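# Cap the marker with two arms and leave it on the table

## Task

Get the cap pushed fully onto the marker, with the capped marker ending up entirely on the table. If the cap reaches its fully seated position at a moment when the robot is in contact with neither the marker nor the cap, the result is worthless. Neither the marker nor the cap may enter the marked zones around the arm bases, whether resting on the table or carried above it, or the attempt fails. It only counts if the capped marker stays put without the robot holding it. Finish by releasing both items and moving the grippers away.

## Robot and tools

Robot: two arms, left_arm and right_arm, each with six revolute joints and a parallel gripper. The names are labels only; they do not match the left or right of any camera picture. In the shared scene frame the origin sits on the tabletop midway between the arms, +x points out across the table, +z points up, and left_arm is mounted on the +y side. Units are metres for positions and radians for angles.

Tools.

execute_actions takes "actions", a list holding one item or nothing, plus an optional "pictures" boolean (images come by default). An empty list just reports the current state. A wait item is {"steps": N} with N up to 300; it returns once N control steps (1/30 s each) have elapsed since the previous result, and your own reply time is part of that count. A move item is {"rows": [...], "steps": N} with N from 1 to 15 (default 15). rows holds 1 to 15 rows; each row drives one control step, and if rows run out the last one is repeated. Every row is a single flat list of 14 numbers covering both arms, even when only one moves: left_arm waist, shoulder, elbow, wrist pitch, wrist yaw, wrist roll, gripper opening, then the same seven for right_arm. The joint values are absolute target angles in radians, in the same form as the Joint positions line, not offsets. Stated ranges per arm: waist -2.880 to 2.880, shoulder 0.000 to 3.142, elbow 0.000 to 3.019, wrist pitch -1.693 to 1.571, wrist yaw -1.571 to 1.571, wrist roll -2.094 to 2.094. True limits may differ by up to 0.019 rad either way. A call is rejected entirely (nothing sent) if any target exceeds its range by more than 0.019 rad and lies further out than the joint's last reported angle. Targets beyond a real limit are clipped to it, and the result may say "joint sent to its limit", possibly about an earlier action; absence of that line proves nothing. Gripper opening is an absolute value from -1 (closed) to +1 (fully open, 0.094 m pad gap).

zoom_image takes "camera" (cam_head_left, cam_head_right, cam_high, cam_low, cam_left_wrist, cam_right_wrist) and "region" [x0, y0, x1, y1] in pixels, origin at the top-left, at most 504 by 504; it returns an enlarged crop of that camera's latest image. All cameras are 504x504.

finished_scene takes "scene", the current scene's number; it closes and grades that scene irreversibly and reports the next task. Replying with no tool call ends everything.

Motion. Each step, the target passed to a joint is capped at a lead over its measured angle: 0.264 waist, 0.32 shoulder, 0.276 elbow, 0.33 wrist pitch, 0.186 wrist yaw, 0.522 wrist roll. If the targets would shift the gripper more than 70 mm from where it is, all of that arm's targets are pulled back proportionally. Far goals therefore need several calls. Between calls the arms keep heading to the last row sent, until everything nearly stops or a step is HELD; then a new action is needed to go further.

Result lines. The state line gives each gripper's end_effector_position (metres) and end_effector_quat_wxyz in the scene frame; it is approximate, worse at long reach. The position is the point between the pads, roughly 1 cm back from the fingertips; the fingers extend along the gripper's +z and close along its y. Joint positions and Joint velocities list each arm's six joints (rad, rad/s) then pad gap (m, m/s). grip_measured is opening on the command scale, each gripper biased by up to about 1 mm. "joint command not followed" means a clearance check altered or stopped some joint targets; the rest of the row still ran. HELD marks steps where your row was partly or wholly not sent. Joint torques follow the joint order without the gripper; they are raw drive output with per-arm offset, scale and noise, nonzero even in free air. MOTOR HOT appears from 85 °C; at 100 °C an OVER-TEMPERATURE FAULT makes that arm and gripper go limp and drop until cooled.

Gripping. Between the extremes, the fingers move to where grip_measured matches your number. To hold something, command about 0.03 below its grip_measured; less difference gives a lighter hold. Pad force tops out around 50 to 62 N (less on some grippers, and less on parts under about 2 mm thick), with a brief spike at contact.

Suggested order: look and zoom to find marker, cap and the base zones; grasp marker with one arm and cap with the other, well away from the zones; bring them together over the table and press the cap fully home while still holding both; set the capped marker down fully on the table; open both grippers and withdraw.

Avoid: letting either part enter a base zone, dropping or knocking anything off the table, the arms colliding or pressing on each other, violent pushes or slams, long heavy holds that heat motors, and leaving the result dependent on the grippers. Objects may occasionally be nudged by outside disturbances, so recheck before finishing. Quicker, smoother, lower-effort motion is better.

Each tool is called after "Request:" as name([rows], argument=value, ...), one row to a line, values as JSON.

## Session

Request:
execute_actions(actions=[])

Scene clock: 0.00 s of 5100.00 s.
left_arm: end_effector_position=(+0.8114, +0.0841, +0.1335) grip_measured=+1.000 end_effector_quat_wxyz=(+0.509, +0.119, +0.834, -0.180) | right_arm: end_effector_position=(+0.3735, -0.3533, +0.2999) grip_measured=+1.000 end_effector_quat_wxyz=(+0.106, +0.159, +0.978, +0.087)
Joint positions: left_arm=[-0.287  2.237  1.837 -0.051  0.282 -0.064  0.094] | right_arm=[-0.061  1.068  1.179 -1.455 -0.158  0.252  0.094]
Joint velocities: left_arm=[-0.005  0.015 -0.027  0.007  0.007 -0.051  0.   ] | right_arm=[-0.015 -0.005 -0.017 -0.012  0.022  0.081  0.   ]
Joint torques (N m, as the arm reports them, + toward a larger angle): no reading
Motor temperatures (°C, as the motors report them): left_arm=[23 21 22 23 21 21] | right_arm=[21 23 22 23 25 25]

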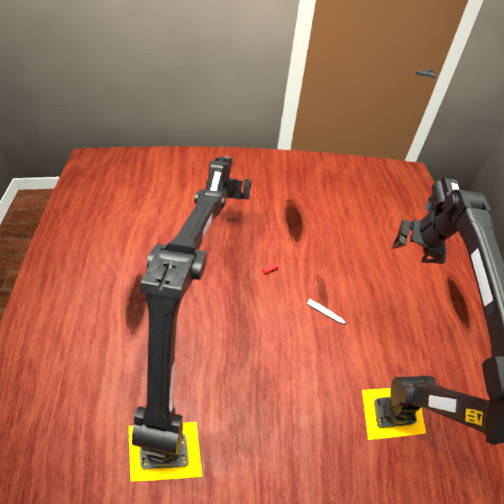

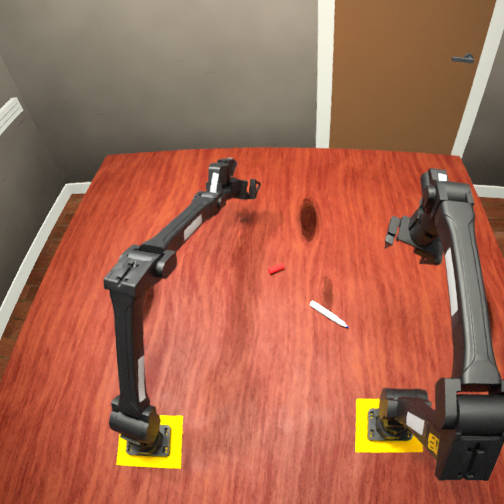

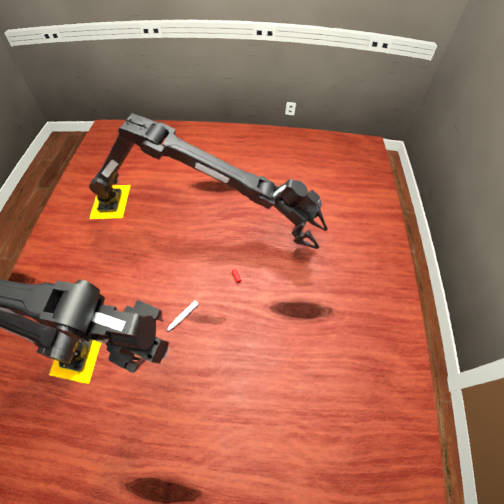

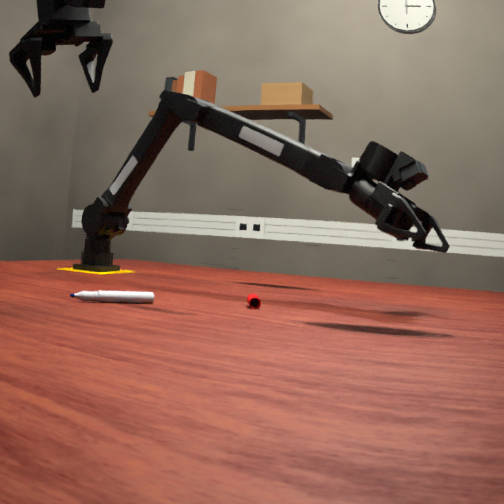

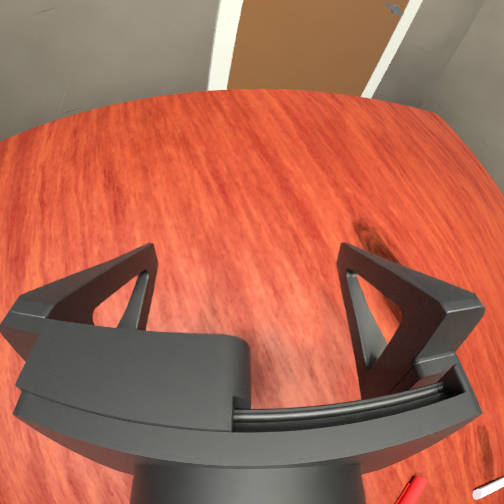

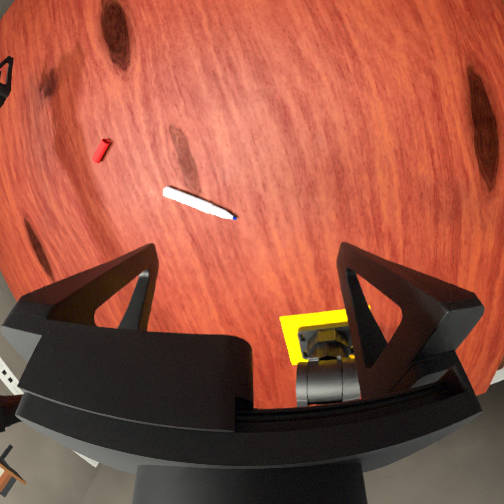

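Request:
execute_actions([
  {"rows":[[-0.287,1.9,1.6,-0.6,0,0,1,0,1.2,1.2,-1.571,0,0,1]]},
], pictures=false)

Request:
execute_actions([
  {"steps":45},
], pictures=false)

Request:
execute_actions([
  {"rows":[[-0.5,1.5,1.3,-1.37,0,0,1,0.4,1.4,1.2,-1.371,0,0,1]]},
], pictures=false)

Request:
execute_actions([
  {"steps":60},
])

Scene clock: 30.17 s of 5100.00 s.
left_arm: end_effector_position=(+0.6709, +0.1555, +0.1792) grip_measured=+1.000 end_effector_quat_wxyz=(+0.346, +0.075, +0.935, -0.033) | right_arm: end_effector_position=(+0.3706, -0.3596, +0.2529) grip_measured=+1.000 end_effector_quat_wxyz=(-0.007, +0.024, +1.000, +0.001)
Joint positions: left_arm=[-0.288  1.871  1.589 -0.579  0.002 -0.013  0.094] | right_arm=[-0.     1.214  1.186 -1.557 -0.002  0.019  0.094]
Joint velocities: left_arm=[-0.015 -0.054 -0.012 -0.017 -0.066  0.037  0.   ] | right_arm=[-0.015  0.005  0.007  0.002 -0.066 -0.081  0.   ]
Joint torques (N m, as the arm reports them, + toward a larger angle): left_arm=[ -0.14 -16.01  11.77   0.18  -0.06   0.08] | right_arm=[  0.74 -10.69  11.96  -0.43   0.12  -0.01]
Motor temperatures (°C, as the motors report them): left_arm=[23 24 25 23 21 21] | right_arm=[21 23 26 23 25 25]
Steps of this call (steps 1 to 90: nothing new was sent; then 26.67 s passed at rest; steps 91 to 105: all 15 steps of this action). Readings (joint positions):
91: left_arm=[-0.288 2.221 1.817 -0.084 0.228 -0.059] | right_arm=[-0.052 1.078 1.181 -1.476 -0.077 0.213]
92: left_arm=[-0.288 2.186 1.770 -0.141 0.171 -0.055] | right_arm=[-0.042 1.093 1.186 -1.508 -0.028 0.172]
94: left_arm=[-0.288 2.112 1.681 -0.271 0.075 -0.046] | right_arm=[-0.018 1.137 1.186 -1.543 -0.006 0.114]
98: left_arm=[-0.288 1.976 1.594 -0.524 0.007 -0.028] | right_arm=[-0.000 1.211 1.186 -1.553 -0.003 0.052]
105: the state above

Scene clock: 31.67 s of 5100.00 s.
left_arm: end_effector_position=(+0.6708, +0.1556, +0.1545) grip_measured=+1.000 end_effector_quat_wxyz=(+0.327, +0.077, +0.941, -0.031) | right_arm: end_effector_position=(+0.3706, -0.3596, +0.2529) grip_measured=+1.000 end_effector_quat_wxyz=(-0.007, +0.019, +1.000, +0.001)
Joint positions: left_arm=[-0.288  1.904  1.589 -0.586  0.002 -0.009  0.094] | right_arm=[-0.     1.214  1.186 -1.557 -0.002  0.011  0.094]
Joint velocities: left_arm=[-0.005 -0.005 -0.012 -0.012  0.022 -0.007  0.   ] | right_arm=[-0.005 -0.005 -0.022  0.017  0.007  0.022  0.   ]
Joint torques (N m, as the arm reports them, + toward a larger angle): left_arm=[ -0.22 -19.47  11.62   0.48  -0.06   0.08] | right_arm=[  0.79 -10.59  11.85  -0.28   0.15  -0.04]
Motor temperatures (°C, as the motors report them): left_arm=[23 24 25 23 21 22] | right_arm=[21 23 26 23 25 25]
Steps of this call (steps 1 to 30: the robot went on to your last target; steps 31 to 45: nothing new was sent). Readings (joint positions):
1: left_arm=[-0.288 1.870 1.589 -0.579 0.002 -0.012] | right_arm=[-0.000 1.214 1.186 -1.557 -0.002 0.018]
2: left_arm=[-0.288 1.872 1.589 -0.580 0.002 -0.012] | right_arm=[-0.000 1.214 1.186 -1.557 -0.002 0.016]
4: left_arm=[-0.288 1.881 1.589 -0.582 0.002 -0.011] | right_arm=[-0.000 1.214 1.186 -1.557 -0.002 0.015]
8: left_arm=[-0.288 1.898 1.589 -0.585 0.002 -0.010] | right_arm=[-0.000 1.214 1.186 -1.557 -0.002 0.012]
45: the state above
All arms were judged still, so your last target was given up. Only a new action makes them travel on or press farther. Fingers that are still opening or closing keep moving.

Scene clock: 32.17 s of 5100.00 s.
left_arm: end_effector_position=(+0.3732, +0.1091, +0.1890) grip_measured=+1.000 end_effector_quat_wxyz=(+0.024, +0.189, +0.982, -0.005) | right_arm: end_effector_position=(+0.4004, -0.1975, +0.1827) grip_measured=+1.000 end_effector_quat_wxyz=(-0.021, -0.195, +0.981, -0.002)
Joint positions: left_arm=[-0.505  1.506  1.3   -1.315  0.001 -0.008  0.094] | right_arm=[ 0.427  1.416  1.186 -1.383 -0.003  0.008  0.094]
Joint velocities: left_arm=[-0.239 -0.611 -0.061 -0.794 -0.095 -0.037  0.   ] | right_arm=[-0.259 -0.054  0.007  0.002 -0.007 -0.022  0.   ]
Joint torques (N m, as the arm reports them, + toward a larger angle): left_arm=[ 1.58 -8.65 10.24  0.41  0.01  0.04] | right_arm=[  0.02 -14.48  11.76   0.52   0.19   0.03]
Motor temperatures (°C, as the motors report them): left_arm=[23 24 25 23 21 22] | right_arm=[21 23 26 23 25 25]
Steps of this call (steps 1 to 15: all 15 steps of this action). Readings (joint positions):
1: left_arm=[-0.291 1.896 1.577 -0.600 0.001 -0.009] | right_arm=[0.011 1.219 1.186 -1.544 0.003 0.011]
2: left_arm=[-0.295 1.876 1.547 -0.630 0.001 -0.009] | right_arm=[0.038 1.228 1.186 -1.519 0.005 0.011]
4: left_arm=[-0.315 1.824 1.476 -0.701 0.001 -0.009] | right_arm=[0.121 1.265 1.186 -1.473 0.005 0.011]
8: left_arm=[-0.382 1.708 1.370 -0.876 0.001 -0.009] | right_arm=[0.329 1.360 1.186 -1.404 0.003 0.011]
15: the state above

Scene clock: 34.17 s of 5100.00 s.
left_arm: end_effector_position=(+0.3629, +0.1108, +0.1902) grip_measured=+1.000 end_effector_quat_wxyz=(+0.006, +0.192, +0.981, -0.002) | right_arm: end_effector_position=(+0.4045, -0.2079, +0.1831) grip_measured=+1.000 end_effector_quat_wxyz=(-0.020, -0.181, +0.983, -0.003)
Joint positions: left_arm=[-0.51   1.502  1.299 -1.355  0.001 -0.008  0.094] | right_arm=[ 0.4    1.415  1.186 -1.383 -0.002  0.008  0.094]
Joint velocities: left_arm=[ 0.005 -0.005  0.002 -0.012  0.022 -0.007  0.   ] | right_arm=[-0.015 -0.005 -0.007  0.012 -0.022 -0.037  0.   ]
Joint torques (N m, as the arm reports them, + toward a larger angle): left_arm=[  0.66 -11.73   9.85  -0.57   0.01   0.07] | right_arm=[  1.1  -13.85  11.47   0.58   0.11   0.02]
Motor temperatures (°C, as the motors report them): left_arm=[23 24 25 23 21 22] | right_arm=[21 23 26 23 25 25]
Steps of this call (steps 1 to 30: the robot went on to your last target; steps 31 to 60: nothing new was sent). Readings (joint positions):
1: left_arm=[-0.510 1.489 1.299 -1.336 0.001 -0.008] | right_arm=[0.419 1.415 1.186 -1.383 -0.003 0.008]
2: left_arm=[-0.511 1.478 1.299 -1.345 0.001 -0.008] | right_arm=[0.412 1.415 1.186 -1.383 -0.002 0.008]
4: left_arm=[-0.510 1.470 1.299 -1.353 0.001 -0.008] | right_arm=[0.402 1.415 1.186 -1.383 -0.002 0.008]
8: left_arm=[-0.510 1.486 1.299 -1.355 0.001 -0.008] | right_arm=[0.400 1.415 1.186 -1.383 -0.002 0.008]
60: the state above
All arms were judged still, so your last target was given up. Only a new action makes them travel on or press farther. Fingers that are still opening or closing keep moving.

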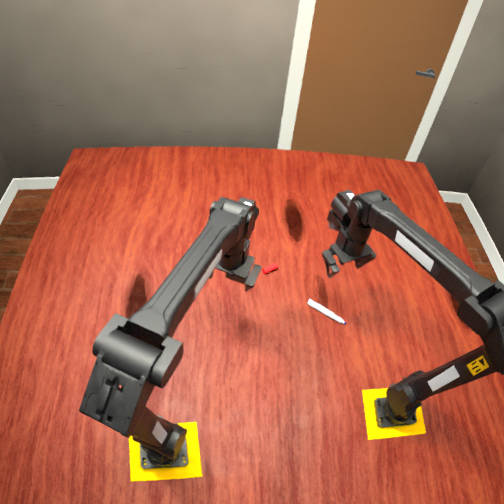

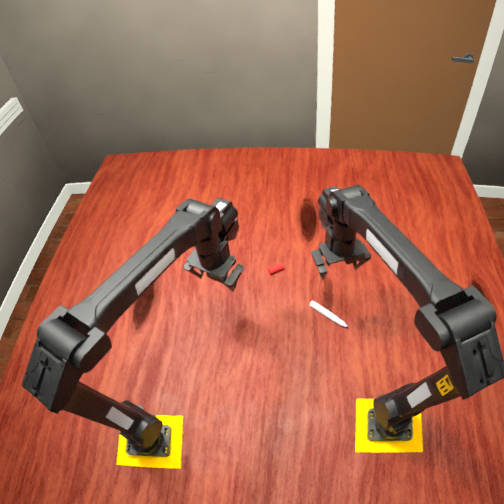

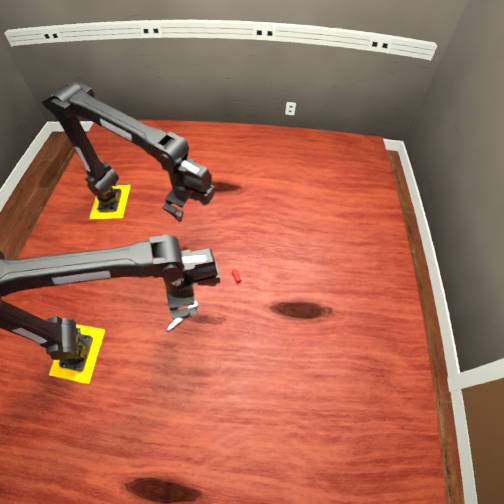

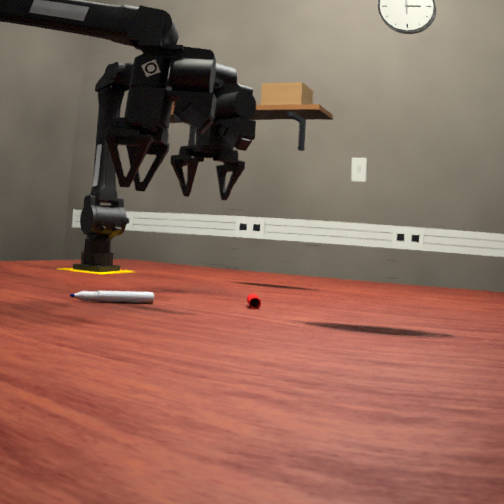

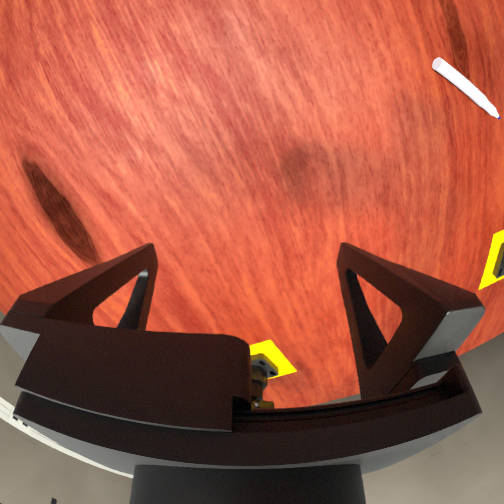

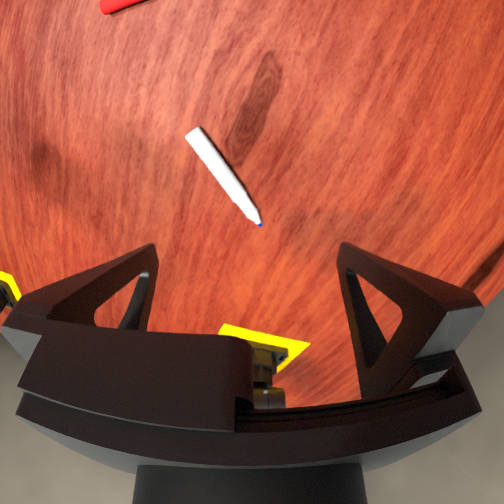

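Request:
execute_actions([
  {"rows":[[-0.5,1.5,1.3,-1.37,0,0,1,0.4,1.42,1.19,-1.35,0,-0.05,1],[-0.5,1.5,1.3,-1.37,0,0,1,0.405,1.43,1.18,-1.33,0,-0.1,1],[-0.5,1.5,1.3,-1.37,0,0,1,0.41,1.445,1.17,-1.3,0,-0.2,1],[-0.5,1.5,1.3,-1.37,0,0,1,0.415,1.46,1.16,-1.26,0,-0.3,1],[-0.5,1.5,1.3,-1.37,0,0,1,0.42,1.48,1.15,-1.22,0,-0.4,1],[-0.5,1.5,1.3,-1.37,0,0,1,0.425,1.5,1.135,-1.18,0,-0.5,1],[-0.5,1.5,1.3,-1.37,0,0,1,0.43,1.51,1.125,-1.15,0,-0.56,1],[-0.5,1.5,1.3,-1.37,0,0,1,0.43,1.52,1.115,-1.125,0,-0.6,1]]},
], pictures=false)

Request:
execute_actions([
  {"steps":20},
])

Scene clock: 116.27 s of 5100.00 s.
left_arm: end_effector_position=(+0.3629, +0.1108, +0.1902) grip_measured=+1.000 end_effector_quat_wxyz=(+0.006, +0.192, +0.981, -0.002) | right_arm: end_effector_position=(+0.4299, -0.1855, +0.1110) grip_measured=+1.000 end_effector_quat_wxyz=(+0.005, -0.452, +0.892, +0.000)
Joint positions: left_arm=[-0.51   1.502  1.299 -1.355  0.001 -0.008  0.094] | right_arm=[ 0.427  1.526  1.108 -1.144 -0.002 -0.538  0.094]
Joint velocities: left_arm=[ 0.005 -0.005 -0.002  0.017  0.051 -0.007  0.   ] | right_arm=[-0.005 -0.015 -0.027 -0.007 -0.007 -0.315  0.   ]
Joint torques (N m, as the arm reports them, + toward a larger angle): left_arm=[  0.67 -11.71   9.81  -0.57   0.01   0.07] | right_arm=[  1.37 -14.48  10.31   0.82   0.07   0.03]
Motor temperatures (°C, as the motors report them): left_arm=[23 23 25 23 21 22] | right_arm=[21 24 27 23 25 25]
Steps of this call (steps 1 to 90: nothing new was sent; then 78.60 s passed at rest; steps 91 to 105: all 15 steps of this action). Readings (joint positions):
91: left_arm=[-0.510 1.502 1.299 -1.355 0.001 -0.008] | right_arm=[0.400 1.415 1.186 -1.380 -0.002 0.000]
92: left_arm=[-0.510 1.502 1.299 -1.355 0.001 -0.008] | right_arm=[0.400 1.415 1.186 -1.371 -0.002 -0.016]
94: left_arm=[-0.510 1.502 1.299 -1.355 0.001 -0.008] | right_arm=[0.400 1.416 1.179 -1.332 -0.002 -0.092]
98: left_arm=[-0.510 1.502 1.299 -1.355 0.001 -0.008] | right_arm=[0.413 1.452 1.147 -1.197 -0.002 -0.340]
105: the state above

Scene clock: 116.93 s of 5100.00 s.
left_arm: end_effector_position=(+0.3629, +0.1108, +0.1902) grip_measured=+1.000 end_effector_quat_wxyz=(+0.006, +0.192, +0.981, -0.002) | right_arm: end_effector_position=(+0.4306, -0.1852, +0.1110) grip_measured=+1.000 end_effector_quat_wxyz=(+0.006, -0.474, +0.880, +0.000)
Joint positions: left_arm=[-0.51   1.502  1.299 -1.355  0.001 -0.008  0.094] | right_arm=[ 0.427  1.526  1.108 -1.14  -0.002 -0.589  0.094]
Joint velocities: left_arm=[-0.005  0.005 -0.002 -0.012 -0.022  0.007  0.   ] | right_arm=[ 0.015 -0.024  0.002 -0.017  0.066 -0.007  0.   ]
Joint torques (N m, as the arm reports them, + toward a larger angle): left_arm=[  0.66 -11.75   9.83  -0.57   0.01   0.07] | right_arm=[  1.22 -14.45  10.35   0.79   0.03  -0.06]
Motor temperatures (°C, as the motors report them): left_arm=[23 23 25 23 21 22] | right_arm=[21 24 27 23 25 25]
Steps of this call (steps 1 to 20: the robot went on to your last target). Readings (joint positions):
1: left_arm=[-0.510 1.502 1.299 -1.355 0.001 -0.008] | right_arm=[0.427 1.526 1.108 -1.144 -0.002 -0.548]
2: left_arm=[-0.510 1.502 1.299 -1.355 0.001 -0.008] | right_arm=[0.427 1.526 1.108 -1.142 -0.002 -0.557]
4: left_arm=[-0.510 1.502 1.299 -1.355 0.001 -0.008] | right_arm=[0.427 1.526 1.108 -1.141 -0.002 -0.568]
8: left_arm=[-0.510 1.502 1.299 -1.355 0.001 -0.008] | right_arm=[0.427 1.526 1.108 -1.140 -0.002 -0.581]
20: the state above

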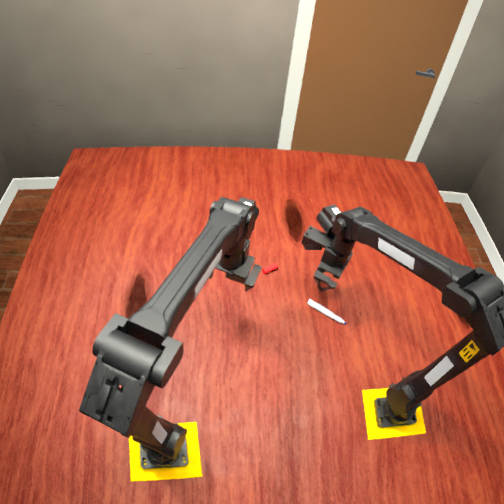

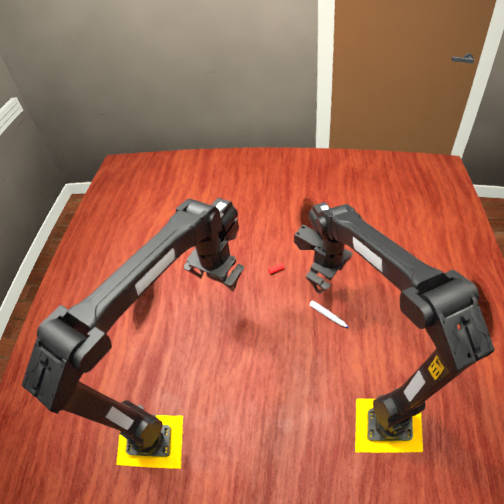

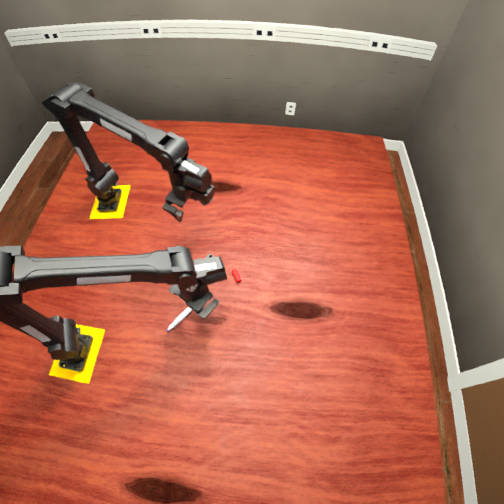

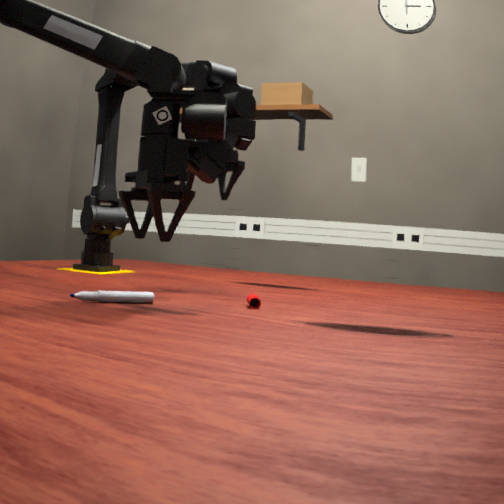

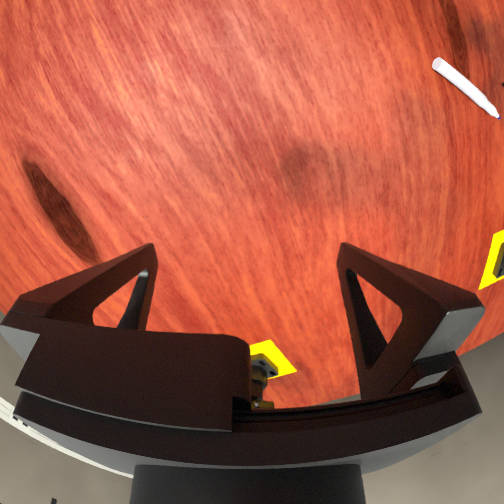

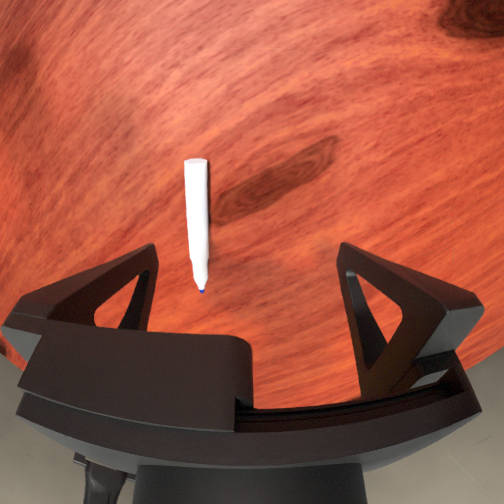

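Request:
execute_actions([
  {"rows":[[-0.5,1.5,1.3,-1.37,0,0,1,0.44,1.515,1.1,-1.12,0,-0.57,1],[-0.5,1.5,1.3,-1.37,0,0,1,0.45,1.51,1.08,-1.1,0,-0.55,1],[-0.5,1.5,1.3,-1.37,0,0,1,0.46,1.505,1.06,-1.085,0,-0.52,1],[-0.5,1.5,1.3,-1.37,0,0,1,0.47,1.5,1.04,-1.07,0,-0.5,1],[-0.5,1.5,1.3,-1.37,0,0,1,0.48,1.495,1.02,-1.05,0,-0.47,1],[-0.5,1.5,1.3,-1.37,0,0,1,0.49,1.495,1.0,-1.035,0,-0.47,1],[-0.5,1.5,1.3,-1.37,0,0,1,0.5,1.495,0.98,-1.02,0,-0.47,1],[-0.5,1.5,1.3,-1.37,0,0,1,0.5,1.495,0.96,-1.0,0,-0.47,1]]},
], pictures=false)

Request:
execute_actions([
  {"steps":15},
])

Scene clock: 132.23 s of 5100.00 s.
left_arm: end_effector_position=(+0.3629, +0.1108, +0.1902) grip_measured=+1.000 end_effector_quat_wxyz=(+0.006, +0.192, +0.981, -0.002) | right_arm: end_effector_position=(+0.3854, -0.1717, +0.0657) grip_measured=+1.000 end_effector_quat_wxyz=(-0.001, -0.464, +0.886, +0.001)
Joint positions: left_arm=[-0.51   1.502  1.299 -1.355  0.001 -0.008  0.094] | right_arm=[ 0.505  1.507  0.953 -1.018 -0.001 -0.488  0.094]
Joint velocities: left_arm=[-0.005 -0.005 -0.002  0.012  0.051 -0.007  0.   ] | right_arm=[-0.024 -0.005  0.002  0.071 -0.051  0.022  0.   ]
Joint torques (N m, as the arm reports them, + toward a larger angle): left_arm=[  0.65 -11.76   9.8   -0.56   0.02   0.07] | right_arm=[  0.1  -13.47   9.84   0.41   0.01   0.2 ]
Motor temperatures (°C, as the motors report them): left_arm=[23 23 25 23 21 22] | right_arm=[21 24 26 23 25 25]
Steps of this call (steps 1 to 15: the robot went on to your last target; steps 16 to 90: nothing new was sent; then 11.80 s passed at rest; steps 91 to 105: all 15 steps of this action). Readings (joint positions):
91: left_arm=[-0.510 1.502 1.299 -1.355 0.001 -0.008] | right_arm=[0.427 1.526 1.107 -1.139 -0.002 -0.588]
92: left_arm=[-0.510 1.502 1.299 -1.355 0.001 -0.008] | right_arm=[0.429 1.526 1.104 -1.133 -0.001 -0.583]
94: left_arm=[-0.510 1.502 1.299 -1.355 0.001 -0.008] | right_arm=[0.438 1.520 1.081 -1.106 -0.001 -0.561]
98: left_arm=[-0.510 1.502 1.299 -1.355 0.001 -0.008] | right_arm=[0.479 1.508 1.000 -1.045 -0.001 -0.514]
105: the state above

Scene clock: 132.73 s of 5100.00 s.
left_arm: end_effector_position=(+0.3629, +0.1108, +0.1902) grip_measured=+1.000 end_effector_quat_wxyz=(+0.006, +0.192, +0.981, -0.002) | right_arm: end_effector_position=(+0.3860, -0.1714, +0.0657) grip_measured=+1.000 end_effector_quat_wxyz=(+0.000, -0.461, +0.887, +0.001)
Joint positions: left_arm=[-0.51   1.502  1.299 -1.355  0.001 -0.008  0.094] | right_arm=[ 0.505  1.507  0.953 -1.016 -0.001 -0.481  0.094]
Joint velocities: left_arm=[-0.005  0.024 -0.002 -0.012 -0.037 -0.051  0.   ] | right_arm=[ 0.015 -0.015  0.007 -0.002  0.007  0.095  0.   ]
Joint torques (N m, as the arm reports them, + toward a larger angle): left_arm=[  0.63 -11.71   9.83  -0.57   0.01   0.07] | right_arm=[  0.88 -13.25   9.64   0.78   0.03   0.18]
Motor temperatures (°C, as the motors report them): left_arm=[23 23 25 23 21 22] | right_arm=[21 24 26 23 25 25]
Steps of this call (steps 1 to 15: the robot went on to your last target). Readings (joint positions):
1: left_arm=[-0.510 1.502 1.299 -1.355 0.001 -0.008] | right_arm=[0.505 1.507 0.953 -1.017 -0.001 -0.487]
2: left_arm=[-0.510 1.502 1.299 -1.355 0.001 -0.008] | right_arm=[0.505 1.507 0.953 -1.016 -0.001 -0.486]
4: left_arm=[-0.510 1.502 1.299 -1.355 0.001 -0.008] | right_arm=[0.505 1.507 0.953 -1.016 -0.001 -0.484]
8: left_arm=[-0.510 1.502 1.299 -1.355 0.001 -0.008] | right_arm=[0.505 1.507 0.953 -1.016 -0.001 -0.482]
15: the state above
All arms were judged still, so your last target was given up. Only a new action makes them travel on or press farther. Fingers that are still opening or closing keep moving.

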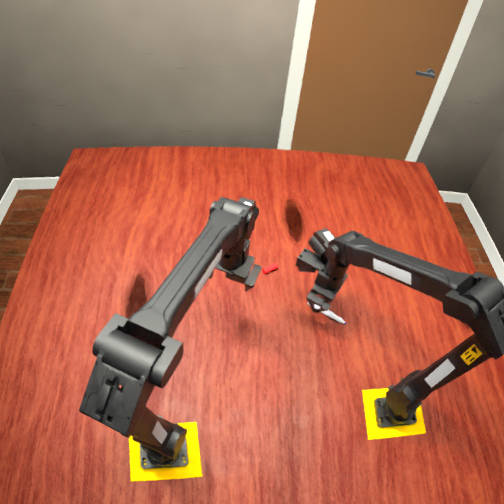

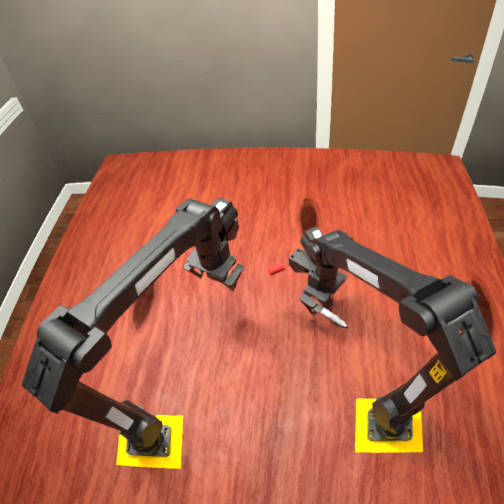

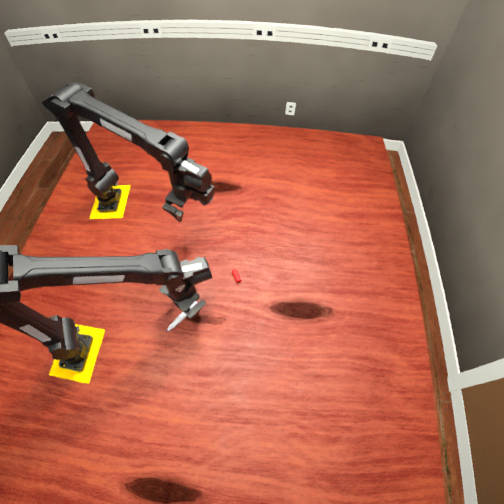

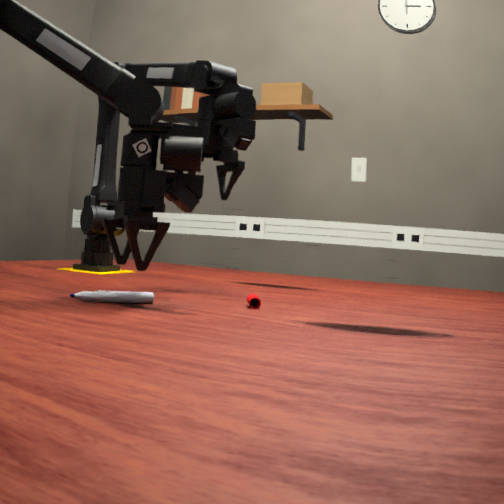

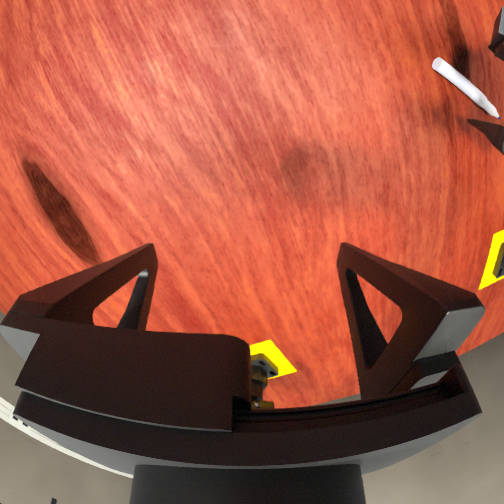

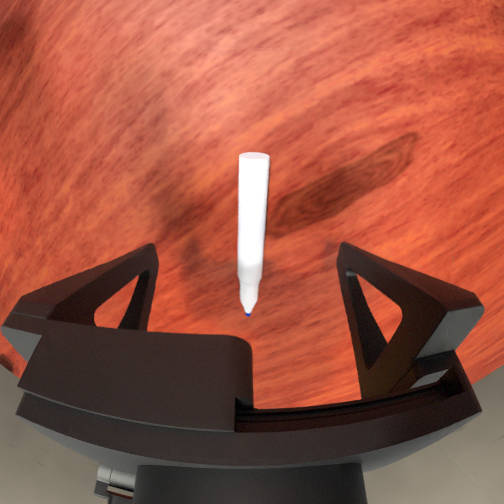

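Request:
execute_actions([
  {"rows":[[-0.5,1.5,1.3,-1.37,0,0,1,0.495,1.505,0.955,-0.99,0,-0.45,0.8],[-0.5,1.5,1.3,-1.37,0,0,1,0.495,1.515,0.95,-0.97,0,-0.44,0.6],[-0.5,1.5,1.3,-1.37,0,0,1,0.495,1.525,0.94,-0.955,0,-0.44,0.4],[-0.5,1.5,1.3,-1.37,0,0,1,0.495,1.535,0.935,-0.94,0,-0.44,0.2],[-0.5,1.5,1.3,-1.37,0,0,1,0.495,1.545,0.93,-0.92,0,-0.44,0.1],[-0.5,1.5,1.3,-1.37,0,0,1,0.495,1.555,0.92,-0.9,0,-0.44,0.1],[-0.5,1.5,1.3,-1.37,0,0,1,0.495,1.565,0.915,-0.885,0,-0.44,0.1],[-0.5,1.5,1.3,-1.37,0,0,1,0.495,1.573,0.91,-0.87,0,-0.44,0.1],[-0.5,1.5,1.3,-1.37,0,0,1,0.495,1.58,0.905,-0.86,0,-0.44,0.1]]},
], pictures=false)

Request:
execute_actions([
  {"steps":15},
])

Scene clock: 161.33 s of 5100.00 s.
left_arm: end_effector_position=(+0.3629, +0.1108, +0.1902) grip_measured=+1.000 end_effector_quat_wxyz=(+0.006, +0.192, +0.981, -0.002) | right_arm: end_effector_position=(+0.3909, -0.1695, +0.0265) grip_measured=+0.102 end_effector_quat_wxyz=(+0.011, -0.447, +0.894, +0.001)
Joint positions: left_arm=[-0.51   1.502  1.299 -1.355  0.001 -0.008  0.094] | right_arm=[ 0.503  1.572  0.903 -0.879 -0.001 -0.452  0.052]
Joint velocities: left_arm=[ 0.005 -0.034  0.007 -0.007  0.037  0.037  0.   ] | right_arm=[ 0.005  0.005 -0.022  0.002 -0.066  0.022 -0.   ]
Joint torques (N m, as the arm reports them, + toward a larger angle): left_arm=[  0.66 -11.71   9.82  -0.57   0.01   0.07] | right_arm=[  0.49 -11.81   8.57   0.89   0.04   0.16]
Motor temperatures (°C, as the motors report them): left_arm=[23 23 25 23 21 22] | right_arm=[21 24 26 23 25 25]
Steps of this call (steps 1 to 90: nothing new was sent; then 25.10 s passed at rest; steps 91 to 105: all 15 steps of this action). Readings (joint positions):
91: left_arm=[-0.510 1.502 1.299 -1.355 0.001 -0.008] | right_arm=[0.505 1.507 0.953 -1.014 -0.001 -0.478]
92: left_arm=[-0.510 1.502 1.299 -1.355 0.001 -0.008] | right_arm=[0.504 1.507 0.953 -1.008 -0.001 -0.473]
94: left_arm=[-0.510 1.502 1.299 -1.355 0.001 -0.008] | right_arm=[0.504 1.507 0.949 -0.982 -0.001 -0.465]
98: left_arm=[-0.510 1.502 1.299 -1.355 0.001 -0.008] | right_arm=[0.503 1.523 0.929 -0.915 -0.001 -0.457]
105: the state above

Scene clock: 161.83 s of 5100.00 s.
left_arm: end_effector_position=(+0.3629, +0.1108, +0.1902) grip_measured=+1.000 end_effector_quat_wxyz=(+0.006, +0.192, +0.981, -0.002) | right_arm: end_effector_position=(+0.3915, -0.1692, +0.0265) grip_measured=+0.102 end_effector_quat_wxyz=(+0.013, -0.447, +0.895, +0.001)
Joint positions: left_arm=[-0.51   1.502  1.299 -1.355  0.001 -0.008  0.094] | right_arm=[ 0.503  1.572  0.903 -0.876 -0.001 -0.451  0.052]
Joint velocities: left_arm=[-0.015 -0.005 -0.022 -0.022  0.007  0.007  0.   ] | right_arm=[ 0.005 -0.005  0.002  0.002 -0.037 -0.007 -0.001]
Joint torques (N m, as the arm reports them, + toward a larger angle): left_arm=[  0.71 -11.71   9.82  -0.57   0.01   0.07] | right_arm=[  0.93 -11.97   8.28   0.63   0.05   0.17]
Motor temperatures (°C, as the motors report them): left_arm=[23 23 25 23 21 22] | right_arm=[21 24 26 23 25 25]
Steps of this call (steps 1 to 15: the robot went on to your last target). Readings (joint positions):
1: left_arm=[-0.510 1.502 1.299 -1.355 0.001 -0.008] | right_arm=[0.503 1.572 0.903 -0.879 -0.001 -0.452]
2: left_arm=[-0.510 1.502 1.299 -1.355 0.001 -0.008] | right_arm=[0.503 1.572 0.903 -0.879 -0.001 -0.452]
4: left_arm=[-0.510 1.502 1.299 -1.355 0.001 -0.008] | right_arm=[0.503 1.572 0.903 -0.876 -0.001 -0.452]
8: left_arm=[-0.510 1.502 1.299 -1.355 0.001 -0.008] | right_arm=[0.503 1.572 0.903 -0.876 -0.001 -0.451]
15: the state above
All arms were judged still, so your last target was given up. Only a new action makes them travel on or press farther. Fingers that are still opening or closing keep moving.

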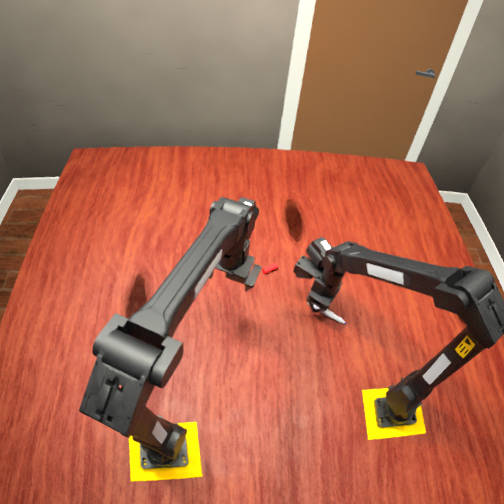

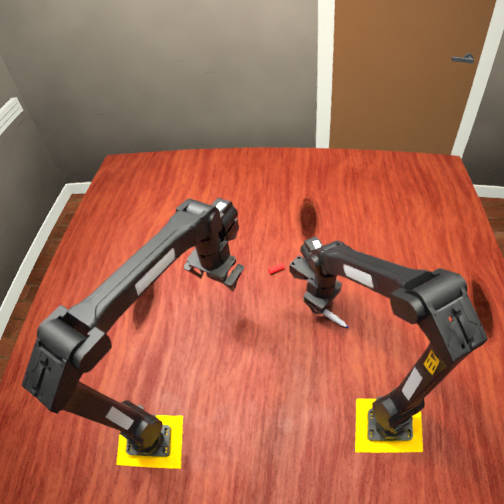

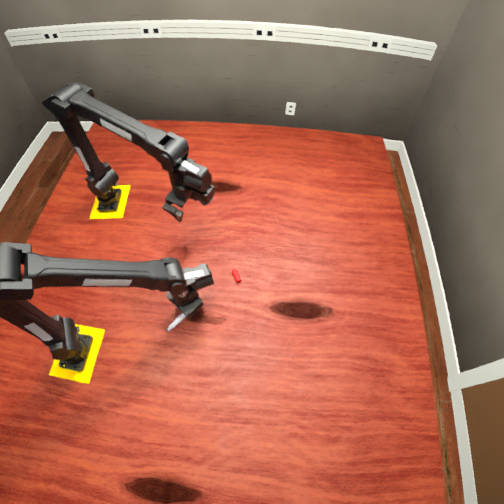

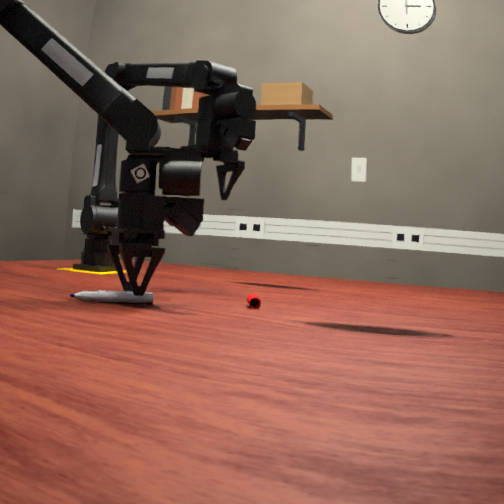

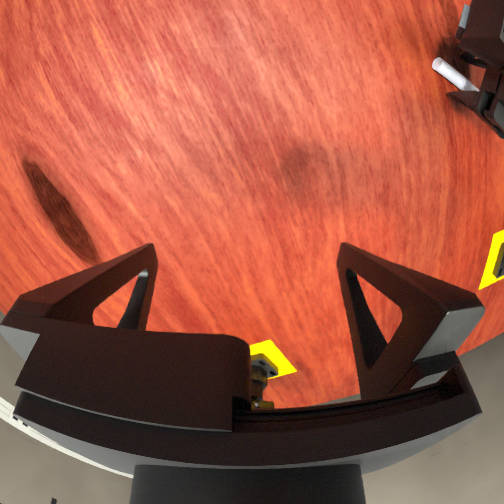

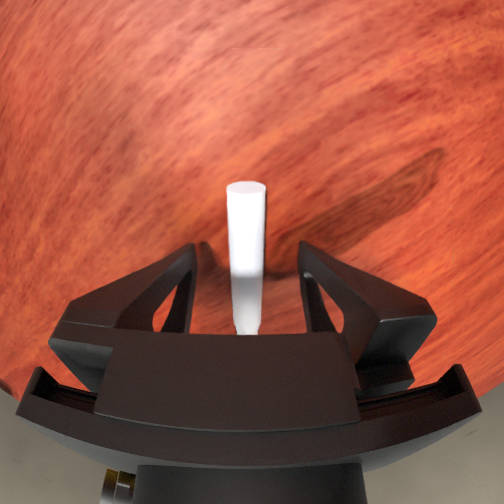

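Request:
execute_actions([
  {"rows":[[-0.5,1.5,1.3,-1.37,0,0,1,0.495,1.59,0.905,-0.855,0,-0.44,0],[-0.5,1.5,1.3,-1.37,0,0,1,0.495,1.6,0.905,-0.855,0,-0.44,-0.1],[-0.5,1.5,1.3,-1.37,0,0,1,0.495,1.61,0.905,-0.855,0,-0.44,-0.2]]},
], pictures=false)

Request:
execute_actions([
  {"steps":5},
])

Request:
zoom_image(camera="cam_low", region=[60,230,280,330])

Scene clock: 172.90 s of 5100.00 s.
left_arm: end_effector_position=(+0.3629, +0.1108, +0.1902) grip_measured=+1.000 end_effector_quat_wxyz=(+0.006, +0.192, +0.981, -0.002) | right_arm: end_effector_position=(+0.3908, -0.1696, +0.0194) grip_measured=-0.198 end_effector_quat_wxyz=(+0.006, -0.447, +0.895, +0.001)
Joint positions: left_arm=[-0.51   1.502  1.299 -1.355  0.001 -0.008  0.094] | right_arm=[ 0.503  1.591  0.903 -0.871 -0.001 -0.451  0.038]
Joint velocities: left_arm=[-0.005  0.005  0.012  0.007  0.051 -0.037  0.   ] | right_arm=[-0.005  0.005  0.002  0.017  0.007 -0.066  0.001]
Joint torques (N m, as the arm reports them, + toward a larger angle): left_arm=[  0.67 -11.71   9.84  -0.57   0.01   0.07] | right_arm=[  0.28 -11.68   8.49   0.78   0.08   0.17]
Motor temperatures (°C, as the motors report them): left_arm=[23 23 25 23 21 22] | right_arm=[21 24 26 23 25 25]
Steps of this call (steps 1 to 90: nothing new was sent; then 7.57 s passed at rest; steps 91 to 105: all 15 steps of this action). Readings (joint positions):
91: left_arm=[-0.510 1.502 1.299 -1.355 0.001 -0.008] | right_arm=[0.503 1.572 0.903 -0.876 -0.001 -0.451]
92: left_arm=[-0.510 1.502 1.299 -1.355 0.001 -0.008] | right_arm=[0.503 1.573 0.903 -0.874 -0.001 -0.451]
94: left_arm=[-0.510 1.502 1.299 -1.355 0.001 -0.008] | right_arm=[0.503 1.576 0.903 -0.872 -0.001 -0.451]
98: left_arm=[-0.510 1.502 1.299 -1.355 0.001 -0.008] | right_arm=[0.503 1.589 0.903 -0.871 -0.001 -0.451]
105: the state above

Scene clock: 173.07 s of 5100.00 s.
left_arm: end_effector_position=(+0.3629, +0.1108, +0.1902) grip_measured=+1.000 end_effector_quat_wxyz=(+0.006, +0.192, +0.981, -0.002) | right_arm: end_effector_position=(+0.3908, -0.1696, +0.0194) grip_measured=-0.198 end_effector_quat_wxyz=(+0.006, -0.447, +0.895, +0.001)
Joint positions: left_arm=[-0.51   1.502  1.299 -1.355  0.001 -0.008  0.094] | right_arm=[ 0.503  1.591  0.903 -0.871 -0.001 -0.451  0.038]
Joint velocities: left_arm=[ 0.005  0.005 -0.002  0.017 -0.081  0.007  0.   ] | right_arm=[ 0.005 -0.015 -0.007 -0.007 -0.037 -0.037 -0.001]
Joint torques (N m, as the arm reports them, + toward a larger angle): left_arm=[  0.65 -11.76   9.82  -0.58   0.01   0.07] | right_arm=[  0.66 -11.18   8.48   0.89   0.03   0.18]
Motor temperatures (°C, as the motors report them): left_arm=[23 23 25 23 21 22] | right_arm=[21 24 26 23 25 25]
Steps of this call (steps 1 to 5: the robot went on to your last target). Readings (joint positions):
1: left_arm=[-0.510 1.502 1.299 -1.355 0.001 -0.008] | right_arm=[0.503 1.591 0.903 -0.871 -0.001 -0.451]
2: left_arm=[-0.510 1.502 1.299 -1.355 0.001 -0.008] | right_arm=[0.503 1.591 0.903 -0.871 -0.001 -0.451]
4: left_arm=[-0.510 1.502 1.299 -1.355 0.001 -0.008] | right_arm=[0.503 1.591 0.903 -0.871 -0.001 -0.451]
5: the state above

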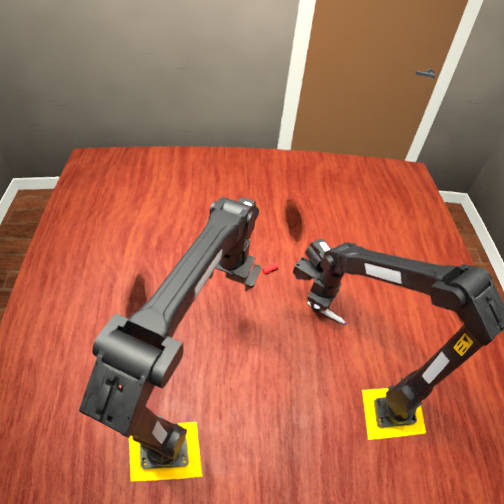

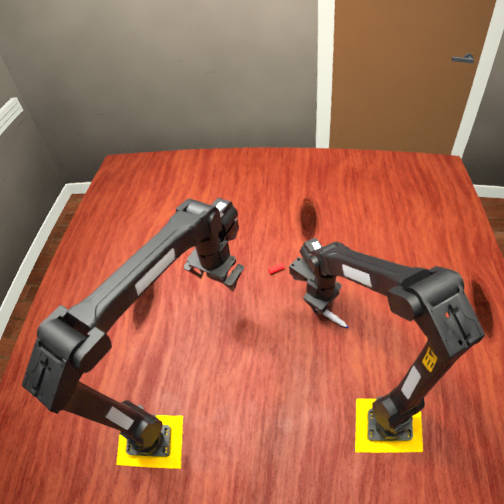

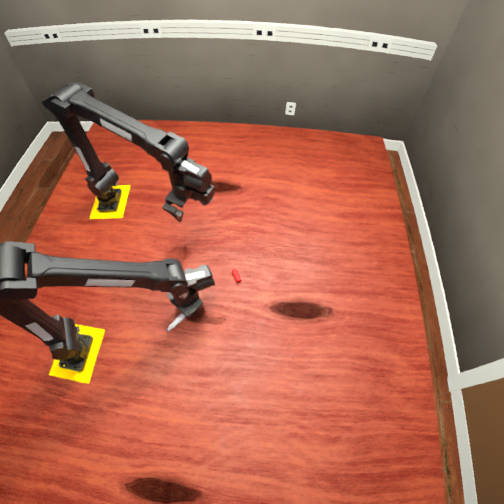

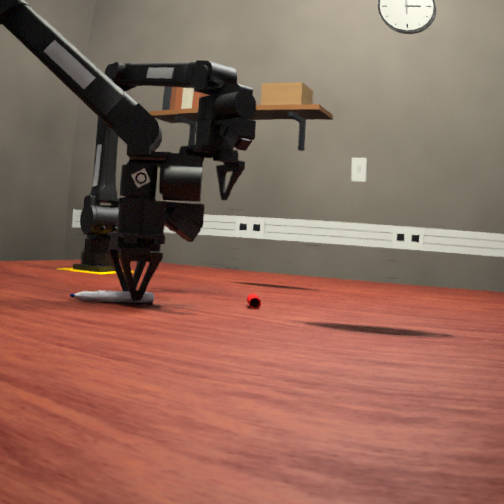

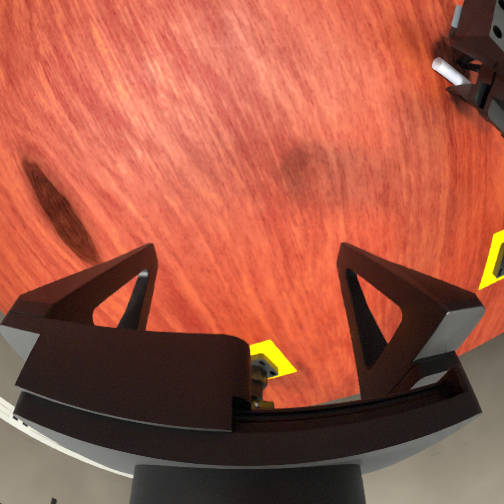

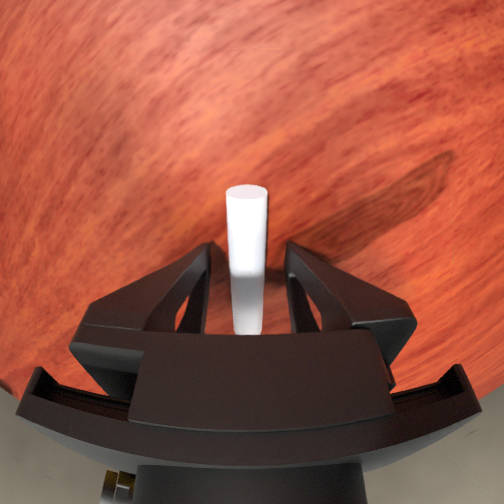

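Region (60, 230, 280, 330) of cam_low's 504x504 image, scaled by 2.291, with more detail than that image has; it fills the top 229 rows of this view, and the rest is white.

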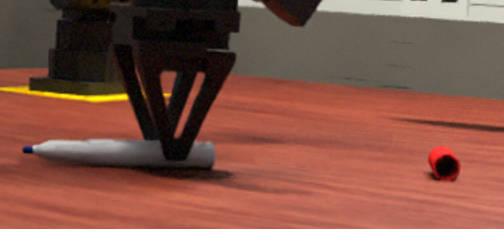

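Tip is ~5 mm up; lower a little more, then close.

Request:
execute_actions([
  {"rows":[[-0.5,1.5,1.3,-1.37,0,0,1,0.495,1.622,0.905,-0.855,0,-0.44,-0.4]]},
], pictures=false)

Request:
execute_actions([
  {"rows":[[-0.5,1.5,1.3,-1.37,0,0,1,0.495,1.622,0.905,-0.855,0,-0.44,-0.5],[-0.5,1.5,1.3,-1.37,0,0,1,0.495,1.622,0.905,-0.855,0,-0.44,-0.55],[-0.5,1.5,1.3,-1.37,0,0,1,0.495,1.622,0.905,-0.855,0,-0.44,-0.58],[-0.5,1.5,1.3,-1.37,0,0,1,0.495,1.622,0.905,-0.855,0,-0.44,-0.61],[-0.5,1.5,1.3,-1.37,0,0,1,0.495,1.622,0.905,-0.855,0,-0.44,-0.64],[-0.5,1.5,1.3,-1.37,0,0,1,0.495,1.622,0.905,-0.855,0,-0.44,-0.67]]},
], pictures=false)

Scene clock: 190.83 s of 5100.00 s.
left_arm: end_effector_position=(+0.3629, +0.1108, +0.1902) grip_measured=+1.000 end_effector_quat_wxyz=(+0.006, +0.192, +0.981, -0.002) | right_arm: end_effector_position=(+0.3898, -0.1701, +0.0155) grip_measured=-0.398 end_effector_quat_wxyz=(+0.001, -0.447, +0.895, +0.001)
Joint positions: left_arm=[-0.51   1.502  1.299 -1.355  0.001 -0.008  0.094] | right_arm=[ 0.503  1.602  0.903 -0.871 -0.001 -0.451  0.028]
Joint velocities: left_arm=[-0.005 -0.015 -0.007 -0.022 -0.007  0.022  0.   ] | right_arm=[-0.005 -0.005 -0.007 -0.007 -0.037 -0.037  0.   ]
Joint torques (N m, as the arm reports them, + toward a larger angle): left_arm=[  0.7  -11.72   9.81  -0.56   0.01   0.07] | right_arm=[ -0.08 -11.17   8.17   0.65   0.09   0.18]
Motor temperatures (°C, as the motors report them): left_arm=[23 23 26 23 21 22] | right_arm=[21 24 26 23 25 25]
Steps of this call (steps 1 to 15: the robot went on to your last target; steps 16 to 90: nothing new was sent; then 14.27 s passed at rest; steps 91 to 105: all 15 steps of this action). Readings (joint positions):
91: left_arm=[-0.510 1.502 1.299 -1.355 0.001 -0.008] | right_arm=[0.503 1.592 0.903 -0.871 -0.001 -0.451]
92: left_arm=[-0.510 1.502 1.299 -1.355 0.001 -0.008] | right_arm=[0.503 1.593 0.903 -0.871 -0.001 -0.451]
94: left_arm=[-0.510 1.502 1.299 -1.355 0.001 -0.008] | right_arm=[0.503 1.597 0.903 -0.871 -0.001 -0.451]
98: left_arm=[-0.510 1.502 1.299 -1.355 0.001 -0.008] | right_arm=[0.503 1.601 0.903 -0.871 -0.001 -0.451]
105: the state above

Scene clock: 191.33 s of 5100.00 s.
left_arm: end_effector_position=(+0.3629, +0.1108, +0.1902) grip_measured=+1.000 end_effector_quat_wxyz=(+0.006, +0.192, +0.981, -0.002) | right_arm: end_effector_position=(+0.3898, -0.1701, +0.0155) grip_measured=-0.652 end_effector_quat_wxyz=(+0.001, -0.447, +0.895, +0.001)
Joint positions: left_arm=[-0.51   1.502  1.299 -1.355  0.001 -0.008  0.094] | right_arm=[ 0.503  1.602  0.903 -0.871 -0.001 -0.45   0.016]
Joint velocities: left_arm=[-0.005  0.015  0.002  0.002  0.022 -0.037  0.   ] | right_arm=[-0.005  0.005 -0.002  0.032 -0.037  0.022 -0.   ]
Joint torques (N m, as the arm reports them, + toward a larger angle): left_arm=[  0.68 -11.71   9.84  -0.57   0.01   0.07] | right_arm=[  0.35 -11.69   8.25   0.7    0.08   0.15]
Motor temperatures (°C, as the motors report them): left_arm=[23 23 26 23 21 22] | right_arm=[21 24 26 23 25 25]
Steps of this call (steps 1 to 15: all 15 steps of this action). Readings (joint positions):
1: left_arm=[-0.510 1.502 1.299 -1.355 0.001 -0.008] | right_arm=[0.503 1.602 0.903 -0.871 -0.001 -0.451]
2: left_arm=[-0.510 1.502 1.299 -1.355 0.001 -0.008] | right_arm=[0.503 1.602 0.903 -0.871 -0.001 -0.451]
4: left_arm=[-0.510 1.502 1.299 -1.355 0.001 -0.008] | right_arm=[0.503 1.602 0.903 -0.871 -0.001 -0.451]
8: left_arm=[-0.510 1.502 1.299 -1.355 0.001 -0.008] | right_arm=[0.503 1.602 0.903 -0.871 -0.001 -0.450]
15: the state above


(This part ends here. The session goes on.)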